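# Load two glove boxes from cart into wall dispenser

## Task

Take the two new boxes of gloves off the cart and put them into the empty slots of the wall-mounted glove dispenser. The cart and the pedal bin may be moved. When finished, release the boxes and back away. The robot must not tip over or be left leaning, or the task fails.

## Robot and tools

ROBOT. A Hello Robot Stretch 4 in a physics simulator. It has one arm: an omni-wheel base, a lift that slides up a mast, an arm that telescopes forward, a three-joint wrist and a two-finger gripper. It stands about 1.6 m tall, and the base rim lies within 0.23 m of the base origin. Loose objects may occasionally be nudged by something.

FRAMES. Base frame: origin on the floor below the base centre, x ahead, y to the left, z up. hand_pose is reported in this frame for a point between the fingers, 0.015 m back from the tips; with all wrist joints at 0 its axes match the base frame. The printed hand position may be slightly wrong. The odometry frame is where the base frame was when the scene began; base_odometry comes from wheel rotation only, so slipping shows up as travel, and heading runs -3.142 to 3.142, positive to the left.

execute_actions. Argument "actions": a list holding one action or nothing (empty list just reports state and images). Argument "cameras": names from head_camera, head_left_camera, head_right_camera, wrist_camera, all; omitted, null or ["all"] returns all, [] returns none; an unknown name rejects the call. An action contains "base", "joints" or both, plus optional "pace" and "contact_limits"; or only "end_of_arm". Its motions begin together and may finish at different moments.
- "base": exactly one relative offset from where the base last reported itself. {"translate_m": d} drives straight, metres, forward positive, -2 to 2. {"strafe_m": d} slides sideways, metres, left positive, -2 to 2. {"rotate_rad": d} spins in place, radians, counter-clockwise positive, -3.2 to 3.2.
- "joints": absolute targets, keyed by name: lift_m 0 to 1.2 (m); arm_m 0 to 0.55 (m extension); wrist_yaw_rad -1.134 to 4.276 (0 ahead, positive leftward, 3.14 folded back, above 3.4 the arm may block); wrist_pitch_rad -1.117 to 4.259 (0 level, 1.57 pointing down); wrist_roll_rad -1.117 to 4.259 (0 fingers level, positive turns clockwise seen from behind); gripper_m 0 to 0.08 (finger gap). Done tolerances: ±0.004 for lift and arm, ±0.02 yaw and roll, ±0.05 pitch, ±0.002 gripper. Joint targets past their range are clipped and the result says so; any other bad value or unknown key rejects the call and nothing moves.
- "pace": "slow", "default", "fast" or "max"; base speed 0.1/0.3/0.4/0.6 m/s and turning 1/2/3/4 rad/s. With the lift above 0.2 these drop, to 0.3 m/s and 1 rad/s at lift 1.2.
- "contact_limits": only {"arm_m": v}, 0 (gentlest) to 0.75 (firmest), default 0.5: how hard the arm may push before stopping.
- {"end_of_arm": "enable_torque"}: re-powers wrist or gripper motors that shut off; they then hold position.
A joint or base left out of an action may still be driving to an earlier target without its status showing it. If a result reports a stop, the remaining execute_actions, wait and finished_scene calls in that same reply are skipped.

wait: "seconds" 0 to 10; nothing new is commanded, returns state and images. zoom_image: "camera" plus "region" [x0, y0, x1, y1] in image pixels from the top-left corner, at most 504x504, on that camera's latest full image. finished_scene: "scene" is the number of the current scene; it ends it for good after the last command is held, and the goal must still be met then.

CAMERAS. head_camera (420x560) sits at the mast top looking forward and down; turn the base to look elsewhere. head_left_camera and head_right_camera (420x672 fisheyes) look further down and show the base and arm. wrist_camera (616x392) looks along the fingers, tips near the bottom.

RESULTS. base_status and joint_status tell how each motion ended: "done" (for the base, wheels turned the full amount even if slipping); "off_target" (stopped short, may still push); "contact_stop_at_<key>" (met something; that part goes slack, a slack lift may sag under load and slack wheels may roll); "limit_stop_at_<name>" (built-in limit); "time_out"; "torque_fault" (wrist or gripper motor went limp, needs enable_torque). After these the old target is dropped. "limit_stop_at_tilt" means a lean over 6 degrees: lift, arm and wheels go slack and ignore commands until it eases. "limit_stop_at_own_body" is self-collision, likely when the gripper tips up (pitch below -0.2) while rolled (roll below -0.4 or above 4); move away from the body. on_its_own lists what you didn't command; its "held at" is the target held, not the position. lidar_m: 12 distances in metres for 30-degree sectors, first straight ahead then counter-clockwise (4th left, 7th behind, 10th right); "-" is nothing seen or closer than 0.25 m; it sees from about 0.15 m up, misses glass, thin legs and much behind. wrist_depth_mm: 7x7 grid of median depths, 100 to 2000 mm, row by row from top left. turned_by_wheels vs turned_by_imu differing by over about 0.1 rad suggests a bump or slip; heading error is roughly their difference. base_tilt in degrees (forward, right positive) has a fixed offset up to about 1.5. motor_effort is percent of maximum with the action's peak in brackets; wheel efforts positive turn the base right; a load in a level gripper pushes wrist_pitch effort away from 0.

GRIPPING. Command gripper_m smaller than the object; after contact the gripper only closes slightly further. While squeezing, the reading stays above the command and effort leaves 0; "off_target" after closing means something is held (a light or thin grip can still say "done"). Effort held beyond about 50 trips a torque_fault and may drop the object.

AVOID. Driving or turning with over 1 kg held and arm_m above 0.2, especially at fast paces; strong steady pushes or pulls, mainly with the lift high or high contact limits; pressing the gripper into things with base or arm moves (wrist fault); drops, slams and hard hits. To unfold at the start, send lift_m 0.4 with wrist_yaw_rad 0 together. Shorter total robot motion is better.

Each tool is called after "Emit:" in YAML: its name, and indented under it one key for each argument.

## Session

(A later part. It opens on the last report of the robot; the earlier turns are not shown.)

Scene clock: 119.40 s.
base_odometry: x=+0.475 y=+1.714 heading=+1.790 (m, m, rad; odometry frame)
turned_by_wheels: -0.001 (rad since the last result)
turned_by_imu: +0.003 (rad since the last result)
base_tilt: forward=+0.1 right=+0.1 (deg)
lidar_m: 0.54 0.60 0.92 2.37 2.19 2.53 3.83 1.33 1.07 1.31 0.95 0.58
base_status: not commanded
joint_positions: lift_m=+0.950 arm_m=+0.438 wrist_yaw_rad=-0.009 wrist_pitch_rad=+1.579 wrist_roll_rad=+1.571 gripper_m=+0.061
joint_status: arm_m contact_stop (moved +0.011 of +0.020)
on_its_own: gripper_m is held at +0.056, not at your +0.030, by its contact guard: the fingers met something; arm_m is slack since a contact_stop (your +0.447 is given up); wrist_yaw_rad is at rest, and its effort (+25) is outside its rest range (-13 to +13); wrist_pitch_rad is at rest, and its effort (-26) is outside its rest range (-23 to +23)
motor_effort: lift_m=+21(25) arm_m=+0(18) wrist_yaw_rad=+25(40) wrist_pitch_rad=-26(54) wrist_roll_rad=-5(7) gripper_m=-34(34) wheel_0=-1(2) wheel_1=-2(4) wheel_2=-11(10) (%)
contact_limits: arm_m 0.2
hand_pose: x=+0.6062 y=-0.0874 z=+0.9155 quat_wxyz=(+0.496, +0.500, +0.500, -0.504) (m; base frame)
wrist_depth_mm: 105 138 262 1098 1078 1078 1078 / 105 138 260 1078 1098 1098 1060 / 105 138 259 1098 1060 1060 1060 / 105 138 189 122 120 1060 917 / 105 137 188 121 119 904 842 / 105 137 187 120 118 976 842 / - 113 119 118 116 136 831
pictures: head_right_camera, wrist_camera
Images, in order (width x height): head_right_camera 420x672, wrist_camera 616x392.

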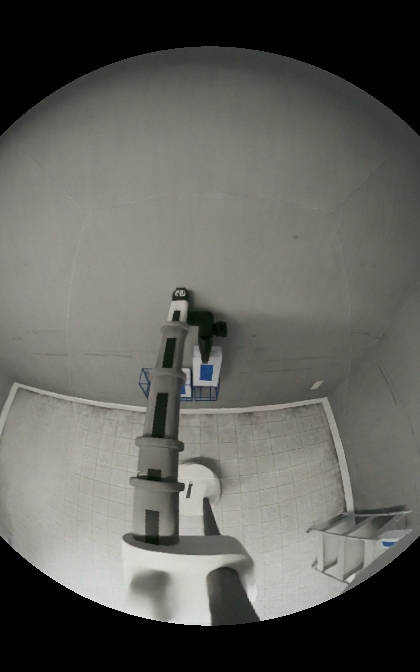

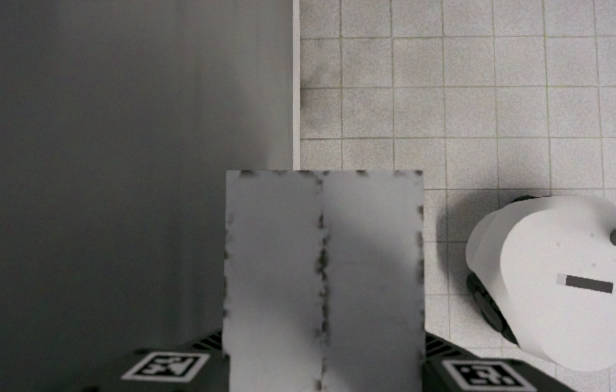

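Emit:
execute_actions:
  actions:
    - {"joints":{"arm_m":0.417,"lift_m":0.96}}
  cameras: []

Emit:
execute_actions:
  actions:
    - {"joints":{"wrist_pitch_rad":1.47}}
  cameras: []

Emit:
execute_actions:
  actions:
    - {"joints":{"lift_m":0.925},"pace":"slow"}
  cameras: ["head_right_camera"]

Emit:
zoom_image:
  camera: "head_right_camera"
  region: [150,310,270,420]

Scene clock: 128.40 s.
base_odometry: x=+0.475 y=+1.715 heading=+1.791 (m, m, rad; odometry frame)
turned_by_wheels: +0.001 (rad since the last result)
turned_by_imu: +0.001 (rad since the last result)
base_tilt: forward=+0.0 right=+0.0 (deg)
lidar_m: 0.53 0.58 0.92 2.36 2.19 2.54 3.82 1.33 1.07 1.33 0.93 0.55
base_status: not commanded
joint_positions: lift_m=+0.960 arm_m=+0.418 wrist_yaw_rad=+0.000 wrist_pitch_rad=+1.570 wrist_roll_rad=+1.570 gripper_m=+0.061
joint_status: all done
on_its_own: gripper_m is held at +0.056, not at your +0.030, by its contact guard: the fingers met something
motor_effort: lift_m=+24(26) arm_m=-6(7) wrist_yaw_rad=+0(25) wrist_pitch_rad=-1(26) wrist_roll_rad=-2(6) gripper_m=-34(34) wheel_0=-1(1) wheel_1=-1(2) wheel_2=+0(11) (%)
hand_pose: x=+0.5892 y=-0.0874 z=+0.9252 quat_wxyz=(+0.500, +0.500, +0.500, -0.500) (m; base frame)
wrist_depth_mm: 114 162 300 1118 1118 1118 1078 / 114 163 303 1098 1078 1098 1078 / 115 164 306 1078 1078 1060 1060 / 115 164 224 123 121 1078 1042 / 115 164 225 121 120 904 831 / 115 165 224 120 118 931 831 / 112 137 119 118 116 135 842
pictures: none
No camera images: the call's "cameras" was empty. Leave "cameras" out to get every camera's image.

Scene clock: 128.93 s.
base_odometry: x=+0.475 y=+1.715 heading=+1.791 (m, m, rad; odometry frame)
turned_by_wheels: +0.000 (rad since the last result)
turned_by_imu: +0.000 (rad since the last result)
base_tilt: forward=+0.1 right=+0.0 (deg)
lidar_m: 0.55 0.59 0.93 2.37 2.19 2.52 3.83 1.33 1.05 1.32 0.94 0.59
base_status: not commanded
joint_positions: lift_m=+0.960 arm_m=+0.418 wrist_yaw_rad=+0.000 wrist_pitch_rad=+1.471 wrist_roll_rad=+1.570 gripper_m=+0.061
joint_status: all done
on_its_own: gripper_m is held at +0.056, not at your +0.030, by its contact guard: the fingers met something
motor_effort: lift_m=+24(24) arm_m=-6(6) wrist_yaw_rad=-1(2) wrist_pitch_rad=-4(10) wrist_roll_rad=-3(1) gripper_m=-32(36) wheel_0=-1(1) wheel_1=-1(2) wheel_2=+0(1) (%)
hand_pose: x=+0.6102 y=-0.0874 z=+0.9262 quat_wxyz=(+0.524, +0.524, +0.475, -0.474) (m; base frame)
wrist_depth_mm: 103 129 211 569 1078 1060 1008 / 103 129 211 564 1078 1042 1008 / 103 130 211 574 1098 1025 991 / 103 130 167 122 121 1025 991 / 103 130 167 121 119 1025 788 / 103 130 167 119 118 1008 778 / - 111 119 118 116 136 976
pictures: none
No camera images: the call's "cameras" was empty. Leave "cameras" out to get every camera's image.

Scene clock: 130.07 s.
base_odometry: x=+0.475 y=+1.715 heading=+1.790 (m, m, rad; odometry frame)
turned_by_wheels: +0.000 (rad since the last result)
turned_by_imu: +0.000 (rad since the last result)
base_tilt: forward=+0.1 right=+0.0 (deg)
lidar_m: 0.55 0.59 0.92 2.37 2.18 2.50 3.86 1.33 1.07 1.32 0.96 0.59
base_status: not commanded
joint_positions: lift_m=+0.926 arm_m=+0.418 wrist_yaw_rad=-0.001 wrist_pitch_rad=+1.473 wrist_roll_rad=+1.570 gripper_m=+0.061
joint_status: all done
on_its_own: gripper_m is held at +0.056, not at your +0.030, by its contact guard: the fingers met something
motor_effort: lift_m=+6(24) arm_m=-6(6) wrist_yaw_rad=+2(2) wrist_pitch_rad=-8(8) wrist_roll_rad=-1(1) gripper_m=-35(33) wheel_0=-2(2) wheel_1=-2(2) wheel_2=-1(1) (%)
hand_pose: x=+0.6097 y=-0.0874 z=+0.8927 quat_wxyz=(+0.524, +0.524, +0.475, -0.475) (m; base frame)
wrist_depth_mm: 103 128 207 535 1060 1025 991 / 103 129 208 539 1060 1008 991 / 103 129 209 539 1042 1025 976 / 103 129 165 124 121 1008 976 / 103 129 164 121 119 976 768 / 103 128 164 119 117 976 759 / - 110 119 117 115 135 931
pictures: head_right_camera
Images, in order (width x height): head_right_camera 420x672.

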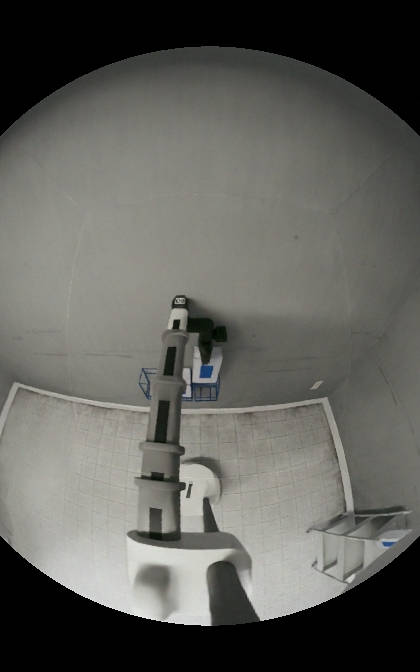

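Region (150, 310, 270, 420) of head_right_camera's 420x672 image, scaled by 4.200, with more detail than that image has; it fills the top 462 rows of this view, and the rest is white.

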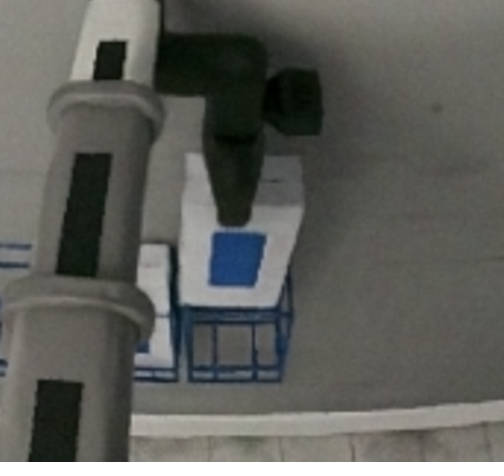

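Emit:
execute_actions:
  actions:
    - {"joints":{"lift_m":0.945}}
  cameras: []

Emit:
execute_actions:
  actions:
    - {"base":{"strafe_m":-0.012},"joints":{"arm_m":0.408}}
  cameras: ["head_right_camera"]

Emit:
zoom_image:
  camera: "head_right_camera"
  region: [150,310,270,420]

Scene clock: 137.63 s.
base_odometry: x=+0.475 y=+1.715 heading=+1.790 (m, m, rad; odometry frame)
turned_by_wheels: +0.000 (rad since the last result)
turned_by_imu: +0.000 (rad since the last result)
base_tilt: forward=+0.1 right=-0.1 (deg)
lidar_m: 0.55 0.59 0.93 2.37 2.18 2.53 3.84 1.31 1.08 1.33 0.97 0.59
base_status: not commanded
joint_positions: lift_m=+0.945 arm_m=+0.418 wrist_yaw_rad=-0.001 wrist_pitch_rad=+1.470 wrist_roll_rad=+1.570 gripper_m=+0.061
joint_status: all done
on_its_own: gripper_m is held at +0.056, not at your +0.030, by its contact guard: the fingers met something
motor_effort: lift_m=+25(26) arm_m=-6(6) wrist_yaw_rad=+2(2) wrist_pitch_rad=-2(8) wrist_roll_rad=-2(2) gripper_m=-34(34) wheel_0=-2(2) wheel_1=-1(2) wheel_2=-2(1) (%)
hand_pose: x=+0.6102 y=-0.0874 z=+0.9112 quat_wxyz=(+0.525, +0.524, +0.474, -0.474) (m; base frame)
wrist_depth_mm: 103 129 210 564 1025 1008 1008 / 104 129 211 564 1098 1025 991 / 104 130 213 564 1078 1025 976 / 104 130 167 123 121 1025 976 / 104 131 167 121 119 1008 778 / 104 130 167 119 118 991 778 / - 111 119 118 116 135 946
pictures: none
No camera images: the call's "cameras" was empty. Leave "cameras" out to get every camera's image.

Scene clock: 138.33 s.
base_odometry: x=+0.487 y=+1.717 heading=+1.790 (m, m, rad; odometry frame)
turned_by_wheels: +0.000 (rad since the last result)
turned_by_imu: +0.000 (rad since the last result)
base_tilt: forward=+0.1 right=+0.1 (deg)
lidar_m: 0.55 0.59 0.91 2.38 2.19 2.55 3.84 1.30 1.04 1.31 0.95 0.56
base_status: done
joint_positions: lift_m=+0.945 arm_m=+0.409 wrist_yaw_rad=+0.000 wrist_pitch_rad=+1.471 wrist_roll_rad=+1.570 gripper_m=+0.061
joint_status: all done
on_its_own: gripper_m is held at +0.056, not at your +0.030, by its contact guard: the fingers met something
motor_effort: lift_m=+24(25) arm_m=-7(6) wrist_yaw_rad=+1(0) wrist_pitch_rad=-3(4) wrist_roll_rad=+0(2) gripper_m=-33(35) wheel_0=+3(9) wheel_1=-4(10) wheel_2=+0(2) (%)
hand_pose: x=+0.6012 y=-0.0874 z=+0.9112 quat_wxyz=(+0.524, +0.524, +0.475, -0.474) (m; base frame)
wrist_depth_mm: 110 144 236 634 1078 1042 991 / 110 144 236 640 1060 1008 991 / 110 145 237 634 1060 1025 991 / 111 145 186 123 121 1008 976 / 111 145 187 121 119 1008 778 / 111 145 187 120 118 1008 768 / 108 123 119 118 116 135 866
pictures: head_right_camera
Images, in order (width x height): head_right_camera 420x672.

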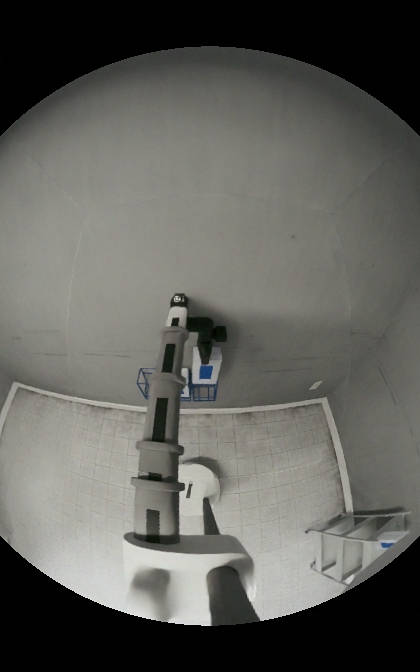

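Region (150, 310, 270, 420) of head_right_camera's 420x672 image, scaled by 4.200, with more detail than that image has; it fills the top 462 rows of this view, and the rest is white.

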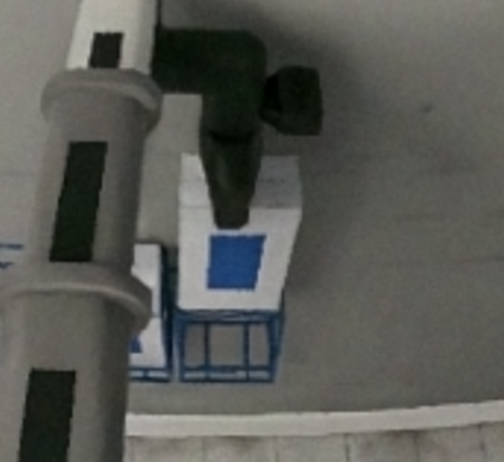

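Emit:
execute_actions:
  actions:
    - {"joints":{"lift_m":0.915},"pace":"slow"}
  cameras: ["head_right_camera"]

Emit:
zoom_image:
  camera: "head_right_camera"
  region: [150,310,270,420]

Scene clock: 143.20 s.
base_odometry: x=+0.487 y=+1.717 heading=+1.790 (m, m, rad; odometry frame)
turned_by_wheels: +0.000 (rad since the last result)
turned_by_imu: +0.000 (rad since the last result)
base_tilt: forward=+0.0 right=+0.0 (deg)
lidar_m: 0.54 0.57 0.91 2.39 2.18 2.54 3.85 1.29 1.05 1.32 0.95 0.60
base_status: not commanded
joint_positions: lift_m=+0.915 arm_m=+0.409 wrist_yaw_rad=+0.000 wrist_pitch_rad=+1.471 wrist_roll_rad=+1.570 gripper_m=+0.061
joint_status: all done
on_its_own: gripper_m is held at +0.056, not at your +0.030, by its contact guard: the fingers met something
motor_effort: lift_m=+20(24) arm_m=-7(7) wrist_yaw_rad=+1(0) wrist_pitch_rad=-4(3) wrist_roll_rad=-3(0) gripper_m=-34(33) wheel_0=+4(3) wheel_1=-5(4) wheel_2=+0(0) (%)
hand_pose: x=+0.6012 y=-0.0874 z=+0.8816 quat_wxyz=(+0.524, +0.524, +0.475, -0.474) (m; base frame)
wrist_depth_mm: 110 144 235 634 1060 1008 976 / 111 144 235 634 1042 1008 960 / 111 145 236 634 1042 991 960 / 111 145 186 122 121 991 960 / 111 145 187 121 119 976 759 / 110 145 187 120 118 976 750 / 108 124 119 118 116 135 866
pictures: head_right_camera
Images, in order (width x height): head_right_camera 420x672.

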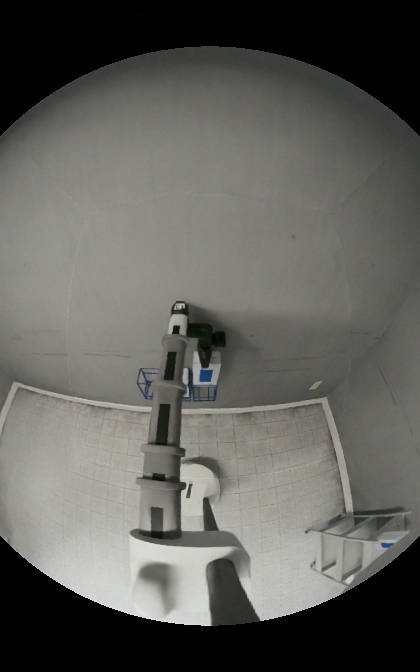

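Region (150, 310, 270, 420) of head_right_camera's 420x672 image, scaled by 4.200, with more detail than that image has; it fills the top 462 rows of this view, and the rest is white.

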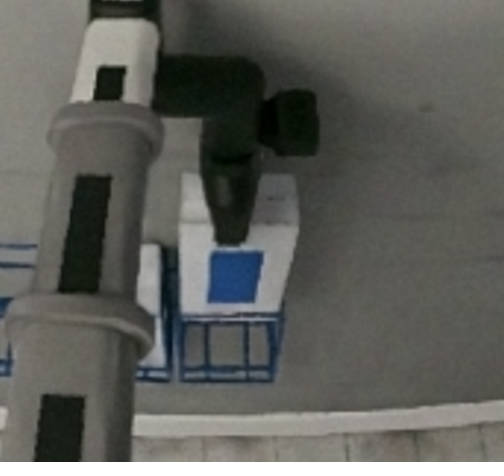

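Emit:
execute_actions:
  actions:
    - {"joints":{"lift_m":0.84,"arm_m":0.418},"pace":"slow"}
  cameras: []

Emit:
execute_actions:
  actions:
    - {"joints":{"lift_m":0.775,"arm_m":0.426,"wrist_pitch_rad":1.49},"pace":"slow"}
  cameras: ["head_right_camera"]

Emit:
zoom_image:
  camera: "head_right_camera"
  region: [150,310,270,420]

Scene clock: 150.70 s.
base_odometry: x=+0.487 y=+1.717 heading=+1.790 (m, m, rad; odometry frame)
turned_by_wheels: +0.000 (rad since the last result)
turned_by_imu: +0.000 (rad since the last result)
base_tilt: forward=+0.0 right=+0.0 (deg)
lidar_m: 0.55 0.59 0.93 2.39 2.16 2.53 3.84 1.31 1.05 1.32 0.96 0.57
base_status: not commanded
joint_positions: lift_m=+0.840 arm_m=+0.417 wrist_yaw_rad=+0.000 wrist_pitch_rad=+1.471 wrist_roll_rad=+1.570 gripper_m=+0.061
joint_status: all done
on_its_own: gripper_m is held at +0.056, not at your +0.030, by its contact guard: the fingers met something
motor_effort: lift_m=+19(20) arm_m=+7(7) wrist_yaw_rad=+0(0) wrist_pitch_rad=-4(4) wrist_roll_rad=-2(2) gripper_m=-34(34) wheel_0=+3(3) wheel_1=-4(4) wheel_2=+0(0) (%)
hand_pose: x=+0.6089 y=-0.0874 z=+0.8066 quat_wxyz=(+0.524, +0.524, +0.475, -0.474) (m; base frame)
wrist_depth_mm: 105 132 215 580 960 931 917 / 105 132 216 574 960 931 904 / 105 132 216 569 946 931 904 / 106 132 170 122 121 904 878 / 106 132 171 121 119 917 723 / 106 133 170 120 118 904 715 / - 113 120 118 116 135 854
pictures: none
No camera images: the call's "cameras" was empty. Leave "cameras" out to get every camera's image.

Scene clock: 152.13 s.
base_odometry: x=+0.487 y=+1.717 heading=+1.790 (m, m, rad; odometry frame)
turned_by_wheels: +0.000 (rad since the last result)
turned_by_imu: +0.000 (rad since the last result)
base_tilt: forward=+0.1 right=+0.0 (deg)
lidar_m: 0.56 0.58 0.91 2.38 2.19 2.52 3.84 1.32 1.05 1.32 0.94 0.58
base_status: not commanded
joint_positions: lift_m=+0.775 arm_m=+0.425 wrist_yaw_rad=-0.001 wrist_pitch_rad=+1.492 wrist_roll_rad=+1.570 gripper_m=+0.061
joint_status: all done
on_its_own: gripper_m is held at +0.056, not at your +0.030, by its contact guard: the fingers met something
motor_effort: lift_m=+20(19) arm_m=+7(8) wrist_yaw_rad=+1(2) wrist_pitch_rad=-5(9) wrist_roll_rad=-3(2) gripper_m=-34(34) wheel_0=+3(3) wheel_1=-4(4) wheel_2=+1(2) (%)
hand_pose: x=+0.6125 y=-0.0874 z=+0.7412 quat_wxyz=(+0.519, +0.519, +0.480, -0.480) (m; base frame)
wrist_depth_mm: - 124 207 615 891 878 854 / - 125 207 621 878 878 842 / - 125 208 621 891 854 842 / - 125 163 122 120 854 842 / - 125 163 121 119 842 707 / - 125 163 120 118 854 668 / - 110 120 118 116 135 809
pictures: head_right_camera
Images, in order (width x height): head_right_camera 420x672.

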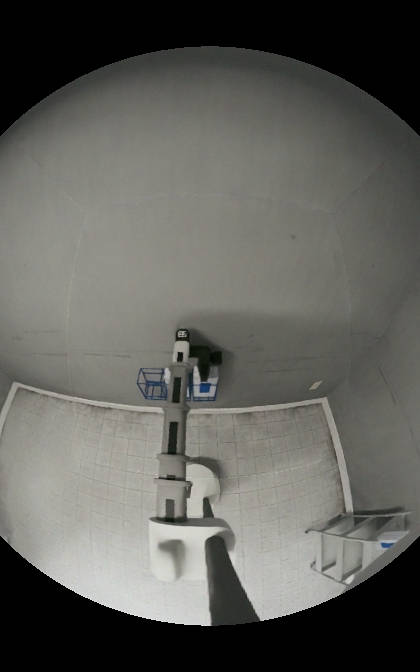

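Region (150, 310, 270, 420) of head_right_camera's 420x672 image, scaled by 4.200, with more detail than that image has; it fills the top 462 rows of this view, and the rest is white.

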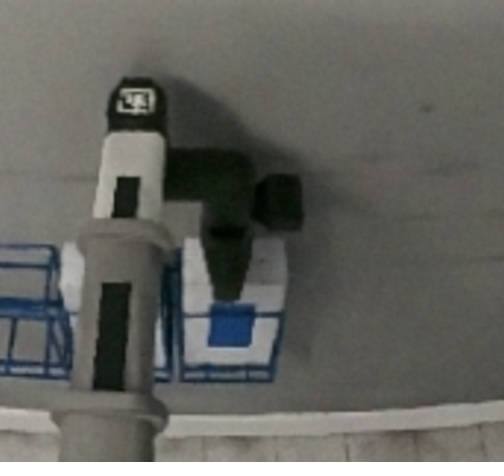

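Emit:
execute_actions:
  actions:
    - {"joints":{"lift_m":0.763},"pace":"slow"}
  cameras: []

Emit:
execute_actions:
  actions:
    - {"joints":{"gripper_m":0.07,"arm_m":0.422}}
  cameras: []

Emit:
execute_actions:
  actions:
    - {"joints":{"lift_m":0.9}}
  cameras: ["wrist_camera"]

Emit:
execute_actions:
  actions:
    - {"base":{"translate_m":-0.58},"joints":{"lift_m":1.08,"arm_m":0.1,"gripper_m":0.08,"wrist_pitch_rad":1.57},"pace":"fast"}
  cameras: ["head_left_camera"]

Emit:
execute_actions:
  actions:
    - {"base":{"rotate_rad":-1.59}}
  cameras: []

Emit:
execute_actions:
  actions:
    - {"base":{"translate_m":0.46},"joints":{"arm_m":0.42,"wrist_roll_rad":1.3}}
  cameras: ["head_right_camera","wrist_camera"]

Scene clock: 165.17 s.
base_odometry: x=+0.487 y=+1.717 heading=+1.790 (m, m, rad; odometry frame)
turned_by_wheels: +0.000 (rad since the last result)
turned_by_imu: +0.000 (rad since the last result)
base_tilt: forward=-0.1 right=+0.0 (deg)
lidar_m: 0.55 0.59 0.94 2.40 2.20 2.54 3.86 1.30 1.05 1.32 0.95 0.56
base_status: not commanded
joint_positions: lift_m=+0.763 arm_m=+0.425 wrist_yaw_rad=-0.001 wrist_pitch_rad=+1.492 wrist_roll_rad=+1.570 gripper_m=+0.061
joint_status: all done
on_its_own: gripper_m is held at +0.056, not at your +0.030, by its contact guard: the fingers met something
motor_effort: lift_m=+18(18) arm_m=+7(7) wrist_yaw_rad=+3(3) wrist_pitch_rad=-5(5) wrist_roll_rad=+0(1) gripper_m=-33(35) wheel_0=+4(3) wheel_1=-3(3) wheel_2=+1(2) (%)
hand_pose: x=+0.6124 y=-0.0874 z=+0.7294 quat_wxyz=(+0.519, +0.519, +0.480, -0.480) (m; base frame)
wrist_depth_mm: - 124 206 615 878 854 854 / - 124 208 621 866 866 820 / - 125 208 609 866 842 831 / - 125 162 122 120 854 820 / - 125 163 121 119 842 715 / - 125 162 119 118 842 691 / - 110 119 118 116 135 798
pictures: none
No camera images: the call's "cameras" was empty. Leave "cameras" out to get every camera's image.

Scene clock: 165.90 s.
base_odometry: x=+0.487 y=+1.717 heading=+1.790 (m, m, rad; odometry frame)
turned_by_wheels: +0.000 (rad since the last result)
turned_by_imu: +0.000 (rad since the last result)
base_tilt: forward=+0.0 right=+0.0 (deg)
lidar_m: 0.54 0.57 0.91 2.39 2.19 2.54 3.82 1.31 1.06 1.32 0.96 0.56
base_status: not commanded
joint_positions: lift_m=+0.763 arm_m=+0.423 wrist_yaw_rad=+0.000 wrist_pitch_rad=+1.490 wrist_roll_rad=+1.570 gripper_m=+0.070
joint_status: all done
motor_effort: lift_m=+19(19) arm_m=-7(6) wrist_yaw_rad=+0(2) wrist_pitch_rad=-1(5) wrist_roll_rad=-2(3) gripper_m=+1(39) wheel_0=+3(4) wheel_1=-3(3) wheel_2=+1(1) (%)
hand_pose: x=+0.6112 y=-0.0874 z=+0.7293 quat_wxyz=(+0.520, +0.520, +0.480, -0.479) (m; base frame)
wrist_depth_mm: - 126 208 609 891 866 854 / - 126 209 609 878 866 842 / - 126 210 609 878 842 831 / - 126 184 143 176 831 820 / - 127 178 141 140 842 715 / - 127 165 141 138 831 676 / - 110 139 139 138 126 809
pictures: none
No camera images: the call's "cameras" was empty. Leave "cameras" out to get every camera's image.

Scene clock: 167.53 s.
base_odometry: x=+0.487 y=+1.717 heading=+1.790 (m, m, rad; odometry frame)
turned_by_wheels: +0.000 (rad since the last result)
turned_by_imu: +0.000 (rad since the last result)
base_tilt: forward=+0.1 right=+0.0 (deg)
lidar_m: 0.55 0.59 0.93 2.37 2.18 2.54 3.84 1.28 1.04 1.32 0.95 0.58
base_status: not commanded
joint_positions: lift_m=+0.900 arm_m=+0.423 wrist_yaw_rad=+0.000 wrist_pitch_rad=+1.490 wrist_roll_rad=+1.570 gripper_m=+0.070
joint_status: all done
motor_effort: lift_m=+23(23) arm_m=-7(7) wrist_yaw_rad=-1(1) wrist_pitch_rad=-1(1) wrist_roll_rad=+1(2) gripper_m=+2(2) wheel_0=+3(4) wheel_1=-3(3) wheel_2=+1(1) (%)
hand_pose: x=+0.6112 y=-0.0874 z=+0.8660 quat_wxyz=(+0.520, +0.520, +0.480, -0.479) (m; base frame)
wrist_depth_mm: - 126 209 609 1042 1008 976 / - 126 210 615 1008 991 960 / - 126 210 615 991 991 946 / - 126 211 338 1008 976 946 / - 127 211 278 991 976 732 / - 127 193 277 991 960 750 / - 110 139 278 272 126 809
pictures: wrist_camera
Images, in order (width x height): wrist_camera 616x392.

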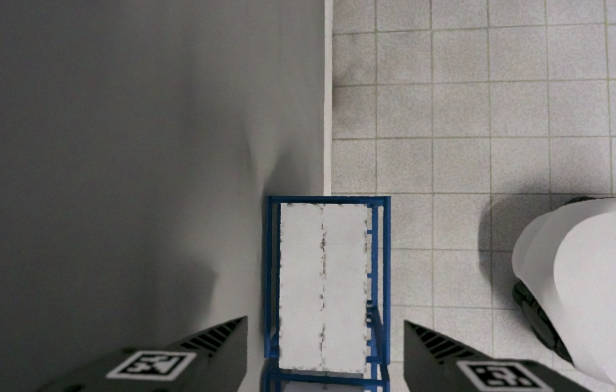

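Scene clock: 170.50 s.
base_odometry: x=+0.613 y=+1.151 heading=+1.790 (m, m, rad; odometry frame)
turned_by_wheels: -0.001 (rad since the last result)
turned_by_imu: +0.000 (rad since the last result)
base_tilt: forward=+0.1 right=+0.1 (deg)
lidar_m: 1.11 1.27 1.73 2.40 1.91 2.52 3.08 1.96 0.94 0.91 1.38 1.28
base_status: done
joint_positions: lift_m=+1.080 arm_m=+0.101 wrist_yaw_rad=+0.000 wrist_pitch_rad=+1.570 wrist_roll_rad=+1.570 gripper_m=+0.080
joint_status: all done
motor_effort: lift_m=+22(24) arm_m=-7(8) wrist_yaw_rad=+0(2) wrist_pitch_rad=-1(5) wrist_roll_rad=-2(3) gripper_m=+1(4) wheel_0=-2(8) wheel_1=-4(10) wheel_2=-2(9) (%)
hand_pose: x=+0.2721 y=-0.0874 z=+1.0454 quat_wxyz=(+0.500, +0.500, +0.500, -0.500) (m; base frame)
wrist_depth_mm: 1229 1281 1255 1255 1205 1229 1229 / 1308 1255 1229 1229 1229 1182 1205 / 1229 1281 1255 1205 1205 1205 1205 / 1229 1255 1229 1229 1205 1182 1182 / 1229 1255 1205 1182 991 976 1182 / 1255 1229 1229 1205 976 976 1182 / 1229 110 141 1182 1182 124 1160
pictures: head_left_camera
Images, in order (width x height): head_left_camera 420x672.

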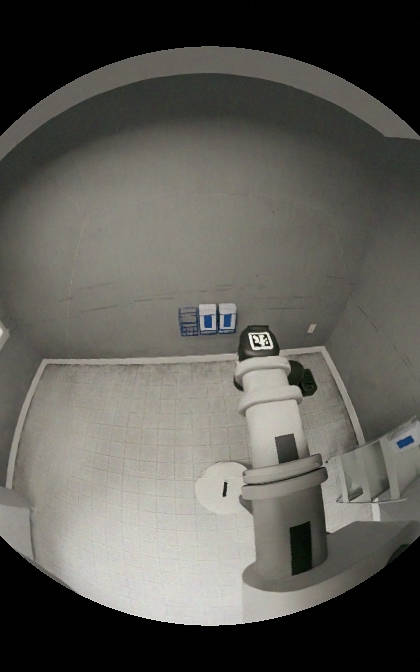

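Scene clock: 172.97 s.
base_odometry: x=+0.613 y=+1.151 heading=+0.200 (m, m, rad; odometry frame)
turned_by_wheels: -1.589 (rad since the last result)
turned_by_imu: -1.557 (rad since the last result)
base_tilt: forward=+0.1 right=+0.0 (deg)
lidar_m: 0.90 1.37 1.29 1.11 1.27 1.73 2.39 1.91 2.46 3.01 1.97 0.95
base_status: done
joint_positions: lift_m=+1.080 arm_m=+0.101 wrist_yaw_rad=+0.000 wrist_pitch_rad=+1.570 wrist_roll_rad=+1.570 gripper_m=+0.080
joint_status: not commanded
motor_effort: lift_m=+21(22) arm_m=-6(6) wrist_yaw_rad=+0(2) wrist_pitch_rad=-1(1) wrist_roll_rad=-2(1) gripper_m=+2(2) wheel_0=+3(6) wheel_1=+4(8) wheel_2=+2(8) (%)
hand_pose: x=+0.2722 y=-0.0874 z=+1.0455 quat_wxyz=(+0.500, +0.500, +0.500, -0.500) (m; base frame)
wrist_depth_mm: 1281 1255 1281 1281 1229 1205 1182 / 1255 1281 1229 1229 1229 1205 1182 / 1118 1281 1255 1205 1205 1182 1182 / 1138 1229 1255 1229 1205 1205 1182 / 1098 1255 1229 1182 976 960 1182 / 1229 1229 1205 1205 960 976 1160 / 1255 110 141 1182 1160 125 1182
pictures: none
No camera images: the call's "cameras" was empty. Leave "cameras" out to get every camera's image.

Scene clock: 175.97 s.
base_odometry: x=+1.064 y=+1.243 heading=+0.201 (m, m, rad; odometry frame)
turned_by_wheels: +0.000 (rad since the last result)
turned_by_imu: +0.000 (rad since the last result)
base_tilt: forward=+0.1 right=+0.1 (deg)
lidar_m: 0.44 0.89 1.22 1.24 1.20 1.76 2.72 2.34 3.11 3.02 1.31 0.47
base_status: done
joint_positions: lift_m=+1.080 arm_m=+0.419 wrist_yaw_rad=+0.000 wrist_pitch_rad=+1.570 wrist_roll_rad=+1.300 gripper_m=+0.080
joint_status: all done
motor_effort: lift_m=+21(21) arm_m=+6(8) wrist_yaw_rad=+0(0) wrist_pitch_rad=+0(1) wrist_roll_rad=-1(5) gripper_m=+1(2) wheel_0=+1(9) wheel_1=+4(9) wheel_2=-1(10) (%)
hand_pose: x=+0.5900 y=-0.0874 z=+1.0455 quat_wxyz=(+0.563, +0.428, +0.563, -0.428) (m; base frame)
wrist_depth_mm: 342 462 591 549 1205 1205 1205 / 353 496 549 544 539 1205 1182 / 370 521 549 544 539 1182 1182 / 392 574 549 535 530 1160 1205 / 413 564 544 492 530 1182 1160 / 442 564 544 291 525 960 946 / 455 110 141 291 484 125 960
pictures: head_right_camera, wrist_camera
Images, in order (width x height): head_right_camera 420x672, wrist_camera 616x392.

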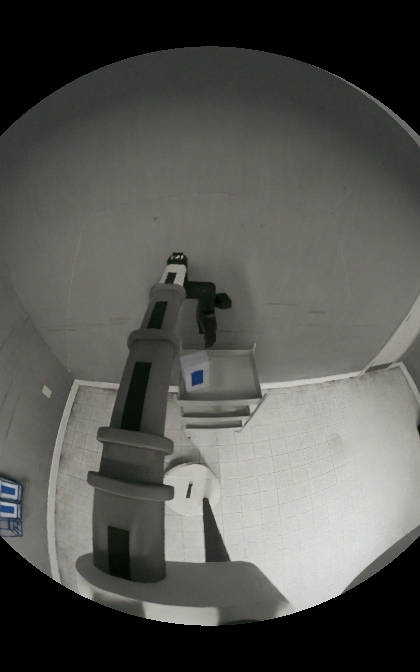

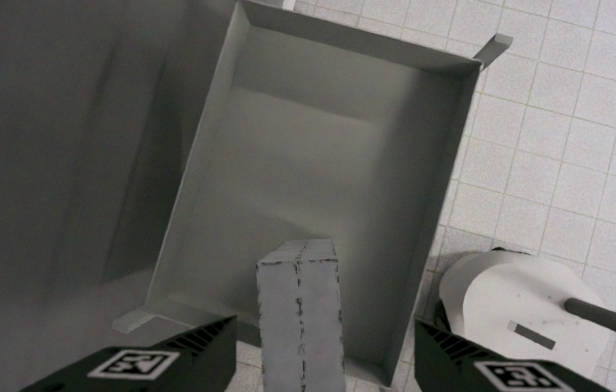

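Emit:
execute_actions:
  actions:
    - {"base":{"strafe_m":0.06},"joints":{"lift_m":0.98,"wrist_roll_rad":1.26,"arm_m":0.413}}
  cameras: ["wrist_camera"]

Scene clock: 184.53 s.
base_odometry: x=+1.052 y=+1.302 heading=+0.201 (m, m, rad; odometry frame)
turned_by_wheels: +0.000 (rad since the last result)
turned_by_imu: +0.000 (rad since the last result)
base_tilt: forward=+0.0 right=+0.0 (deg)
lidar_m: 0.45 0.91 1.21 1.18 1.13 1.68 2.84 2.35 3.12 3.08 0.65 0.47
base_status: done
joint_positions: lift_m=+0.980 arm_m=+0.414 wrist_yaw_rad=+0.000 wrist_pitch_rad=+1.570 wrist_roll_rad=+1.260 gripper_m=+0.080
joint_status: all done
motor_effort: lift_m=+17(19) arm_m=-6(7) wrist_yaw_rad=+0(1) wrist_pitch_rad=-1(0) wrist_roll_rad=-3(1) gripper_m=+2(2) wheel_0=-2(9) wheel_1=+4(11) wheel_2=+0(1) (%)
hand_pose: x=+0.5852 y=-0.0874 z=+0.9458 quat_wxyz=(+0.572, +0.417, +0.571, -0.417) (m; base frame)
wrist_depth_mm: 338 455 449 445 442 436 1118 / 353 480 445 442 436 433 1078 / 370 480 442 439 436 433 1078 / 394 469 442 196 427 1078 1098 / 415 439 436 194 433 1078 1060 / 442 683 399 192 415 866 842 / 469 110 140 192 190 125 842
pictures: wrist_camera
Images, in order (width x height): wrist_camera 616x392.

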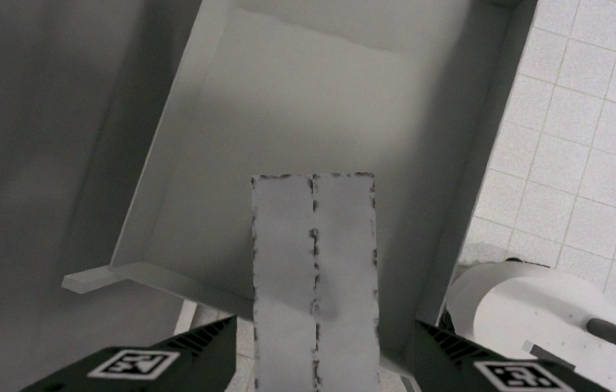

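Emit:
execute_actions:
  actions:
    - {"joints":{"lift_m":0.92}}
  cameras: ["wrist_camera"]

Emit:
execute_actions:
  actions:
    - {"joints":{"gripper_m":0.03}}
  cameras: []

Emit:
execute_actions:
  actions:
    - {"joints":{"lift_m":1.03}}
  cameras: ["wrist_camera"]

Emit:
execute_actions:
  actions:
    - {"base":{"translate_m":-0.755},"joints":{"arm_m":0.15,"wrist_roll_rad":1.57}}
  cameras: []

Emit:
execute_actions:
  actions:
    - {"base":{"rotate_rad":1.59},"joints":{"wrist_pitch_rad":1.47},"pace":"slow"}
  cameras: []

Emit:
execute_actions:
  actions:
    - {"base":{"translate_m":0.52}}
  cameras: ["wrist_camera","head_right_camera"]

Scene clock: 197.90 s.
base_odometry: x=+1.052 y=+1.302 heading=+0.201 (m, m, rad; odometry frame)
turned_by_wheels: +0.000 (rad since the last result)
turned_by_imu: +0.000 (rad since the last result)
base_tilt: forward=+0.0 right=+0.0 (deg)
lidar_m: 0.44 0.91 1.22 1.18 1.14 1.69 2.86 2.36 3.12 3.09 0.68 0.47
base_status: not commanded
joint_positions: lift_m=+0.920 arm_m=+0.414 wrist_yaw_rad=+0.000 wrist_pitch_rad=+1.570 wrist_roll_rad=+1.260 gripper_m=+0.080
joint_status: all done
motor_effort: lift_m=+18(17) arm_m=-6(7) wrist_yaw_rad=-1(1) wrist_pitch_rad=-1(1) wrist_roll_rad=-4(2) gripper_m=+1(2) wheel_0=-2(2) wheel_1=+4(4) wheel_2=+0(0) (%)
hand_pose: x=+0.5852 y=-0.0874 z=+0.8857 quat_wxyz=(+0.572, +0.417, +0.571, -0.417) (m; base frame)
wrist_depth_mm: 340 421 387 382 382 379 1025 / 351 407 387 382 375 375 1025 / 375 384 384 377 373 370 1025 / 397 382 138 135 135 370 1025 / 402 379 373 134 134 366 1008 / 402 559 158 134 133 809 798 / 469 110 134 133 132 125 788
pictures: wrist_camera
Images, in order (width x height): wrist_camera 616x392.

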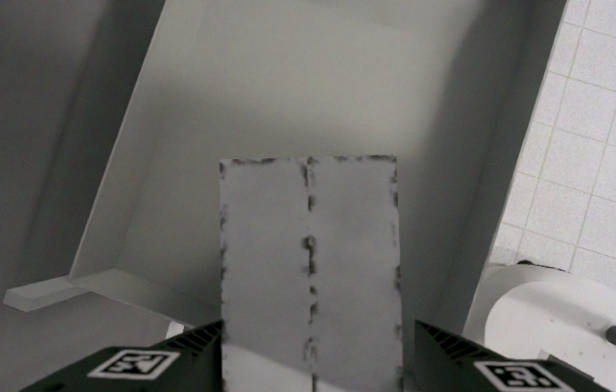

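Scene clock: 198.90 s.
base_odometry: x=+1.052 y=+1.302 heading=+0.201 (m, m, rad; odometry frame)
turned_by_wheels: +0.000 (rad since the last result)
turned_by_imu: +0.000 (rad since the last result)
base_tilt: forward=+0.1 right=+0.1 (deg)
lidar_m: 0.43 0.90 1.23 1.18 1.14 1.68 2.87 2.35 3.12 3.09 0.67 0.46
base_status: not commanded
joint_positions: lift_m=+0.920 arm_m=+0.414 wrist_yaw_rad=+0.000 wrist_pitch_rad=+1.570 wrist_roll_rad=+1.260 gripper_m=+0.057
joint_status: gripper_m off_target (ended at +0.057, target +0.030)
on_its_own: gripper_m is held at +0.053, not at your +0.030, by its contact guard: the fingers met something
motor_effort: lift_m=+17(18) arm_m=-6(6) wrist_yaw_rad=-2(1) wrist_pitch_rad=+0(1) wrist_roll_rad=-3(2) gripper_m=-34(31) wheel_0=-2(2) wheel_1=+4(4) wheel_2=+0(0) (%)
hand_pose: x=+0.5853 y=-0.0874 z=+0.8857 quat_wxyz=(+0.572, +0.417, +0.571, -0.416) (m; base frame)
wrist_depth_mm: 338 421 389 384 382 377 1042 / 351 410 387 382 377 373 1042 / 370 389 382 377 373 370 1042 / 394 382 382 136 135 370 1025 / 407 377 377 135 134 366 1025 / 399 564 342 133 133 798 798 / 492 621 132 133 132 324 798
pictures: none
No camera images: the call's "cameras" was empty. Leave "cameras" out to get every camera's image.

Scene clock: 200.40 s.
base_odometry: x=+1.052 y=+1.302 heading=+0.201 (m, m, rad; odometry frame)
turned_by_wheels: +0.000 (rad since the last result)
turned_by_imu: +0.000 (rad since the last result)
base_tilt: forward=+0.1 right=+0.1 (deg)
lidar_m: 0.44 0.89 1.20 1.18 1.14 1.67 2.85 2.37 3.12 3.09 0.64 0.48
base_status: not commanded
joint_positions: lift_m=+1.030 arm_m=+0.414 wrist_yaw_rad=+0.000 wrist_pitch_rad=+1.570 wrist_roll_rad=+1.260 gripper_m=+0.057
joint_status: all done
on_its_own: gripper_m is held at +0.053, not at your +0.030, by its contact guard: the fingers met something
motor_effort: lift_m=+25(25) arm_m=-6(6) wrist_yaw_rad=+0(0) wrist_pitch_rad=-1(2) wrist_roll_rad=-2(2) gripper_m=-35(33) wheel_0=-2(2) wheel_1=+4(4) wheel_2=+0(0) (%)
hand_pose: x=+0.5852 y=-0.0874 z=+0.9951 quat_wxyz=(+0.572, +0.417, +0.571, -0.416) (m; base frame)
wrist_depth_mm: 340 455 500 492 488 484 1138 / 353 488 496 492 488 484 1138 / 373 521 496 492 484 1160 1138 / 397 530 488 140 139 1160 1138 / 424 492 488 138 137 1118 1118 / 452 707 976 135 135 917 891 / 496 621 132 133 132 904 891
pictures: wrist_camera
Images, in order (width x height): wrist_camera 616x392.

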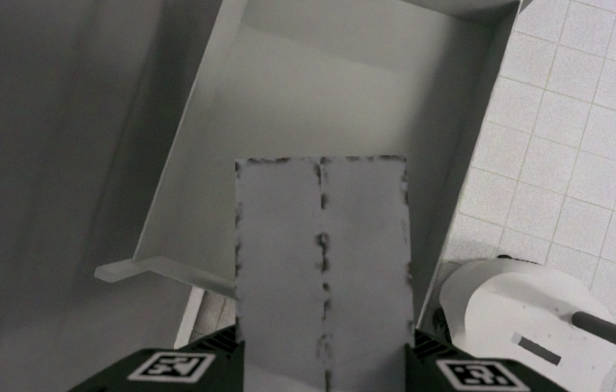

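Scene clock: 204.40 s.
base_odometry: x=+0.312 y=+1.151 heading=+0.201 (m, m, rad; odometry frame)
turned_by_wheels: +0.000 (rad since the last result)
turned_by_imu: +0.000 (rad since the last result)
base_tilt: forward=+0.1 right=+0.1 (deg)
lidar_m: 0.28 1.69 1.12 1.05 1.20 1.64 2.10 1.66 2.08 3.08 2.38 0.28
base_status: done
joint_positions: lift_m=+1.030 arm_m=+0.151 wrist_yaw_rad=+0.000 wrist_pitch_rad=+1.570 wrist_roll_rad=+1.570 gripper_m=+0.057
joint_status: all done
on_its_own: gripper_m is held at +0.053, not at your +0.030, by its contact guard: the fingers met something
motor_effort: lift_m=+25(25) arm_m=-7(7) wrist_yaw_rad=-2(1) wrist_pitch_rad=-1(1) wrist_roll_rad=-1(1) gripper_m=-34(34) wheel_0=-2(7) wheel_1=-4(9) wheel_2=+0(6) (%)
hand_pose: x=+0.3222 y=-0.0874 z=+0.9952 quat_wxyz=(+0.500, +0.500, +0.500, -0.500) (m; base frame)
wrist_depth_mm: 1229 1182 1205 1182 1160 1182 1160 / 1205 1205 1182 1182 1182 1160 1160 / 1160 1229 1182 1160 1118 1160 1118 / 1205 1205 1182 139 138 1138 1098 / 1182 1160 1182 137 137 917 1118 / 1205 1205 1182 135 135 904 1118 / 1182 1160 132 133 132 904 1098
pictures: none
No camera images: the call's "cameras" was empty. Leave "cameras" out to get every camera's image.

Scene clock: 207.27 s.
base_odometry: x=+0.312 y=+1.151 heading=+1.790 (m, m, rad; odometry frame)
turned_by_wheels: +1.589 (rad since the last result)
turned_by_imu: +1.557 (rad since the last result)
base_tilt: forward=+0.1 right=+0.1 (deg)
lidar_m: 0.31 1.21 1.62 2.09 1.67 2.11 3.12 2.36 1.26 1.19 1.69 0.32
base_status: done
joint_positions: lift_m=+1.030 arm_m=+0.151 wrist_yaw_rad=+0.000 wrist_pitch_rad=+1.471 wrist_roll_rad=+1.570 gripper_m=+0.057
joint_status: all done
on_its_own: gripper_m is held at +0.053, not at your +0.030, by its contact guard: the fingers met something
motor_effort: lift_m=+25(25) arm_m=-6(6) wrist_yaw_rad=-2(1) wrist_pitch_rad=-4(9) wrist_roll_rad=-1(1) gripper_m=-33(32) wheel_0=-4(7) wheel_1=-4(7) wheel_2=-2(8) (%)
hand_pose: x=+0.3432 y=-0.0874 z=+0.9962 quat_wxyz=(+0.525, +0.524, +0.475, -0.474) (m; base frame)
wrist_depth_mm: 1008 1255 1229 1205 1182 1118 1078 / 1008 1255 1255 1182 1182 1138 1078 / 1008 1229 1229 1205 1138 1118 1078 / 1008 1255 1229 139 138 1078 1060 / 1025 1229 1205 136 136 878 866 / 1008 1229 1182 135 135 878 854 / 1025 1182 132 133 132 842 1042
pictures: none
No camera images: the call's "cameras" was empty. Leave "cameras" out to get every camera's image.

Scene clock: 210.50 s.
base_odometry: x=+0.199 y=+1.659 heading=+1.790 (m, m, rad; odometry frame)
turned_by_wheels: +0.000 (rad since the last result)
turned_by_imu: +0.000 (rad since the last result)
base_tilt: forward=-0.1 right=+0.1 (deg)
lidar_m: 0.31 0.67 0.91 2.08 1.96 2.13 3.79 2.33 1.31 1.61 0.94 0.34
base_status: done
joint_positions: lift_m=+1.030 arm_m=+0.151 wrist_yaw_rad=+0.000 wrist_pitch_rad=+1.471 wrist_roll_rad=+1.570 gripper_m=+0.057
joint_status: not commanded
on_its_own: gripper_m is held at +0.053, not at your +0.030, by its contact guard: the fingers met something
motor_effort: lift_m=+24(24) arm_m=-6(6) wrist_yaw_rad=+0(0) wrist_pitch_rad=-4(4) wrist_roll_rad=+1(1) gripper_m=-34(35) wheel_0=+1(6) wheel_1=+4(11) wheel_2=+0(9) (%)
hand_pose: x=+0.3432 y=-0.0874 z=+0.9962 quat_wxyz=(+0.525, +0.524, +0.475, -0.474) (m; base frame)
wrist_depth_mm: 397 459 831 1182 1160 1118 1098 / 394 469 668 1182 1138 1118 1098 / 394 452 676 1205 1138 1138 1078 / 397 480 569 139 138 1098 1060 / 397 559 676 137 136 878 878 / 397 559 634 135 134 878 866 / 397 469 133 133 132 866 1042
pictures: head_right_camera, wrist_camera
Images, in order (width x height): head_right_camera 420x672, wrist_camera 616x392.

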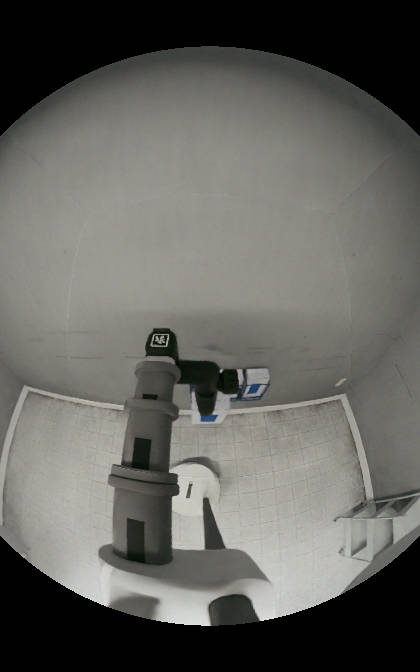

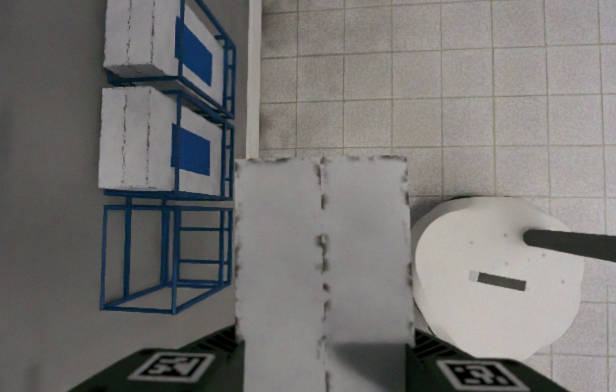

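Emit:
execute_actions:
  actions:
    - {"base":{"strafe_m":0.015},"joints":{"arm_m":0.40},"contact_limits":{"arm_m":0.2}}
  cameras: []

Emit:
execute_actions:
  actions:
    - {"joints":{"lift_m":0.97}}
  cameras: ["head_right_camera","head_left_camera"]

Emit:
zoom_image:
  camera: "head_right_camera"
  region: [150,310,270,420]

Scene clock: 221.03 s.
base_odometry: x=+0.184 y=+1.656 heading=+1.790 (m, m, rad; odometry frame)
turned_by_wheels: +0.000 (rad since the last result)
turned_by_imu: +0.000 (rad since the last result)
base_tilt: forward=-0.1 right=+0.1 (deg)
lidar_m: 0.54 0.67 0.93 2.07 1.93 2.09 3.79 2.34 1.31 1.63 0.93 0.57
base_status: done
joint_positions: lift_m=+1.030 arm_m=+0.399 wrist_yaw_rad=+0.000 wrist_pitch_rad=+1.471 wrist_roll_rad=+1.570 gripper_m=+0.057
joint_status: all done
on_its_own: gripper_m is held at +0.053, not at your +0.030, by its contact guard: the fingers met something
motor_effort: lift_m=+25(25) arm_m=+6(7) wrist_yaw_rad=-1(0) wrist_pitch_rad=-3(6) wrist_roll_rad=-1(1) gripper_m=-33(34) wheel_0=-3(11) wheel_1=+5(11) wheel_2=+0(1) (%)
contact_limits: arm_m 0.2
hand_pose: x=+0.5910 y=-0.0874 z=+0.9962 quat_wxyz=(+0.525, +0.524, +0.475, -0.474) (m; base frame)
wrist_depth_mm: 110 147 239 421 1138 1118 1078 / 111 148 241 418 1160 1098 1078 / 111 148 242 415 1118 1098 1078 / 111 148 206 138 137 1098 1078 / 111 149 206 136 135 1098 866 / 111 148 206 135 134 1078 854 / 111 127 132 134 132 1060 1042
pictures: none
No camera images: the call's "cameras" was empty. Leave "cameras" out to get every camera's image.

Scene clock: 222.20 s.
base_odometry: x=+0.184 y=+1.656 heading=+1.790 (m, m, rad; odometry frame)
turned_by_wheels: +0.000 (rad since the last result)
turned_by_imu: +0.000 (rad since the last result)
base_tilt: forward=+0.0 right=+0.0 (deg)
lidar_m: 0.54 0.67 0.91 2.08 1.95 2.11 3.80 2.35 1.34 1.63 0.94 0.56
base_status: not commanded
joint_positions: lift_m=+0.970 arm_m=+0.399 wrist_yaw_rad=+0.000 wrist_pitch_rad=+1.471 wrist_roll_rad=+1.570 gripper_m=+0.057
joint_status: all done
on_its_own: gripper_m is held at +0.053, not at your +0.030, by its contact guard: the fingers met something
motor_effort: lift_m=+20(23) arm_m=+7(7) wrist_yaw_rad=-2(1) wrist_pitch_rad=-3(3) wrist_roll_rad=-1(1) gripper_m=-33(35) wheel_0=-3(3) wheel_1=+6(5) wheel_2=+0(0) (%)
hand_pose: x=+0.5910 y=-0.0874 z=+0.9366 quat_wxyz=(+0.525, +0.524, +0.475, -0.474) (m; base frame)
wrist_depth_mm: 110 147 241 379 1098 1060 1060 / 111 148 241 355 1098 1042 1025 / 111 148 242 353 1060 1042 1025 / 111 149 206 138 138 1060 991 / 111 148 206 137 136 1025 798 / 111 148 206 135 134 1025 798 / 111 127 133 133 132 1008 891
pictures: head_left_camera, head_right_camera
Images, in order (width x height): head_left_camera 420x672, head_right_camera 420x672.

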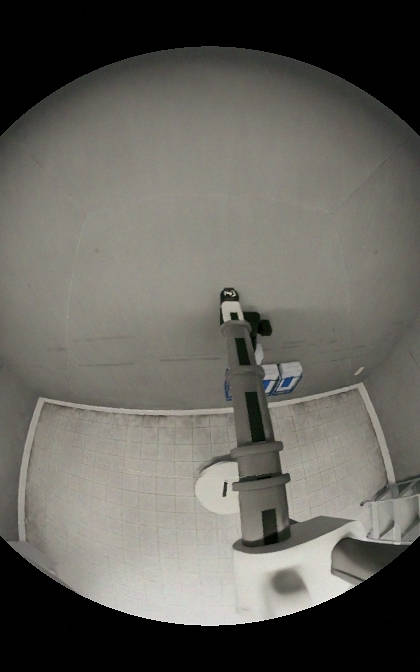

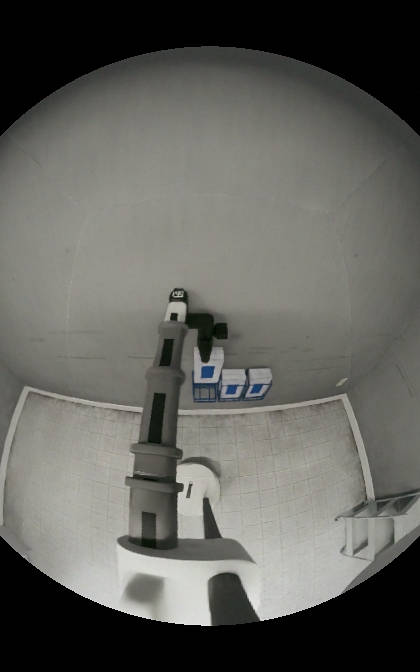

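Region (150, 310, 270, 420) of head_right_camera's 420x672 image, scaled by 4.200, with more detail than that image has; it fills the top 462 rows of this view, and the rest is white.

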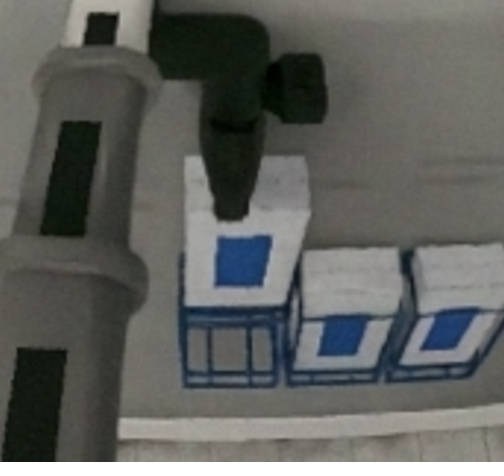

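Slightly right-biased; nudge left.

Emit:
execute_actions:
  actions:
    - {"base":{"strafe_m":0.004},"joints":{"arm_m":0.403}}
  cameras: []

Emit:
execute_actions:
  actions:
    - {"joints":{"lift_m":0.935},"pace":"slow"}
  cameras: ["head_right_camera"]

Emit:
zoom_image:
  camera: "head_right_camera"
  region: [150,310,270,420]

Scene clock: 227.70 s.
base_odometry: x=+0.180 y=+1.655 heading=+1.790 (m, m, rad; odometry frame)
turned_by_wheels: +0.000 (rad since the last result)
turned_by_imu: +0.000 (rad since the last result)
base_tilt: forward=+0.0 right=+0.1 (deg)
lidar_m: 0.55 0.65 0.91 2.06 1.91 2.09 3.81 2.37 1.32 1.63 0.95 0.55
base_status: done
joint_positions: lift_m=+0.970 arm_m=+0.402 wrist_yaw_rad=+0.000 wrist_pitch_rad=+1.471 wrist_roll_rad=+1.570 gripper_m=+0.057
joint_status: all done
on_its_own: gripper_m is held at +0.053, not at your +0.030, by its contact guard: the fingers met something
motor_effort: lift_m=+20(20) arm_m=+7(8) wrist_yaw_rad=+0(0) wrist_pitch_rad=-3(3) wrist_roll_rad=-1(0) gripper_m=-33(34) wheel_0=+1(11) wheel_1=-1(10) wheel_2=+0(0) (%)
hand_pose: x=+0.5940 y=-0.0874 z=+0.9366 quat_wxyz=(+0.525, +0.524, +0.475, -0.474) (m; base frame)
wrist_depth_mm: 109 142 232 366 1098 1060 1025 / 109 143 234 357 1098 1042 1025 / 110 144 234 353 1060 1042 976 / 110 143 200 138 138 1025 991 / 110 144 200 136 136 1025 798 / 110 144 200 135 134 1025 798 / 107 123 132 133 132 1008 931
pictures: none
No camera images: the call's "cameras" was empty. Leave "cameras" out to get every camera's image.

Scene clock: 228.83 s.
base_odometry: x=+0.180 y=+1.655 heading=+1.790 (m, m, rad; odometry frame)
turned_by_wheels: +0.000 (rad since the last result)
turned_by_imu: +0.000 (rad since the last result)
base_tilt: forward=+0.0 right=+0.0 (deg)
lidar_m: 0.55 0.68 0.91 2.06 1.93 2.10 3.80 2.40 1.33 1.63 0.93 0.56
base_status: not commanded
joint_positions: lift_m=+0.935 arm_m=+0.402 wrist_yaw_rad=+0.000 wrist_pitch_rad=+1.471 wrist_roll_rad=+1.570 gripper_m=+0.057
joint_status: all done
on_its_own: gripper_m is held at +0.053, not at your +0.030, by its contact guard: the fingers met something
motor_effort: lift_m=+19(20) arm_m=+7(7) wrist_yaw_rad=-1(0) wrist_pitch_rad=-4(3) wrist_roll_rad=-2(1) gripper_m=-32(32) wheel_0=+1(1) wheel_1=-1(1) wheel_2=+0(0) (%)
hand_pose: x=+0.5940 y=-0.0874 z=+0.9017 quat_wxyz=(+0.525, +0.524, +0.475, -0.474) (m; base frame)
wrist_depth_mm: 109 142 232 347 1060 1008 976 / 109 143 234 320 1008 1008 991 / 109 143 234 319 1042 1008 991 / 110 144 200 138 138 1008 976 / 110 144 198 136 136 991 788 / 110 144 199 135 135 991 768 / 107 122 132 133 132 991 878
pictures: head_right_camera
Images, in order (width x height): head_right_camera 420x672.

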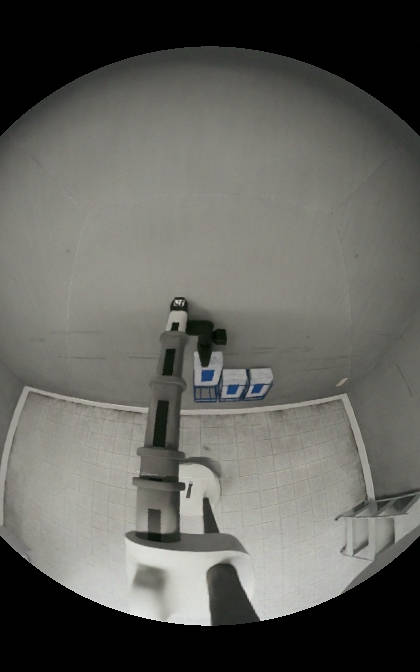

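Region (150, 310, 270, 420) of head_right_camera's 420x672 image, scaled by 4.200, with more detail than that image has; it fills the top 462 rows of this view, and the rest is white.

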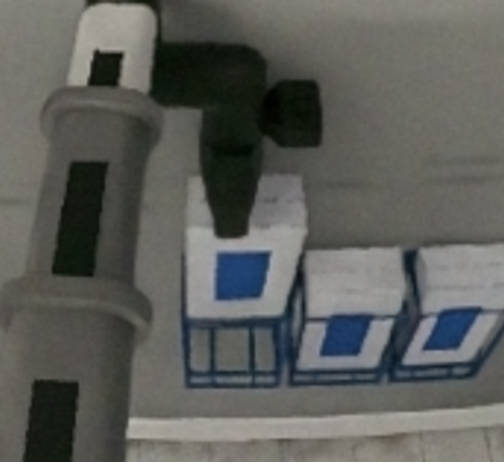

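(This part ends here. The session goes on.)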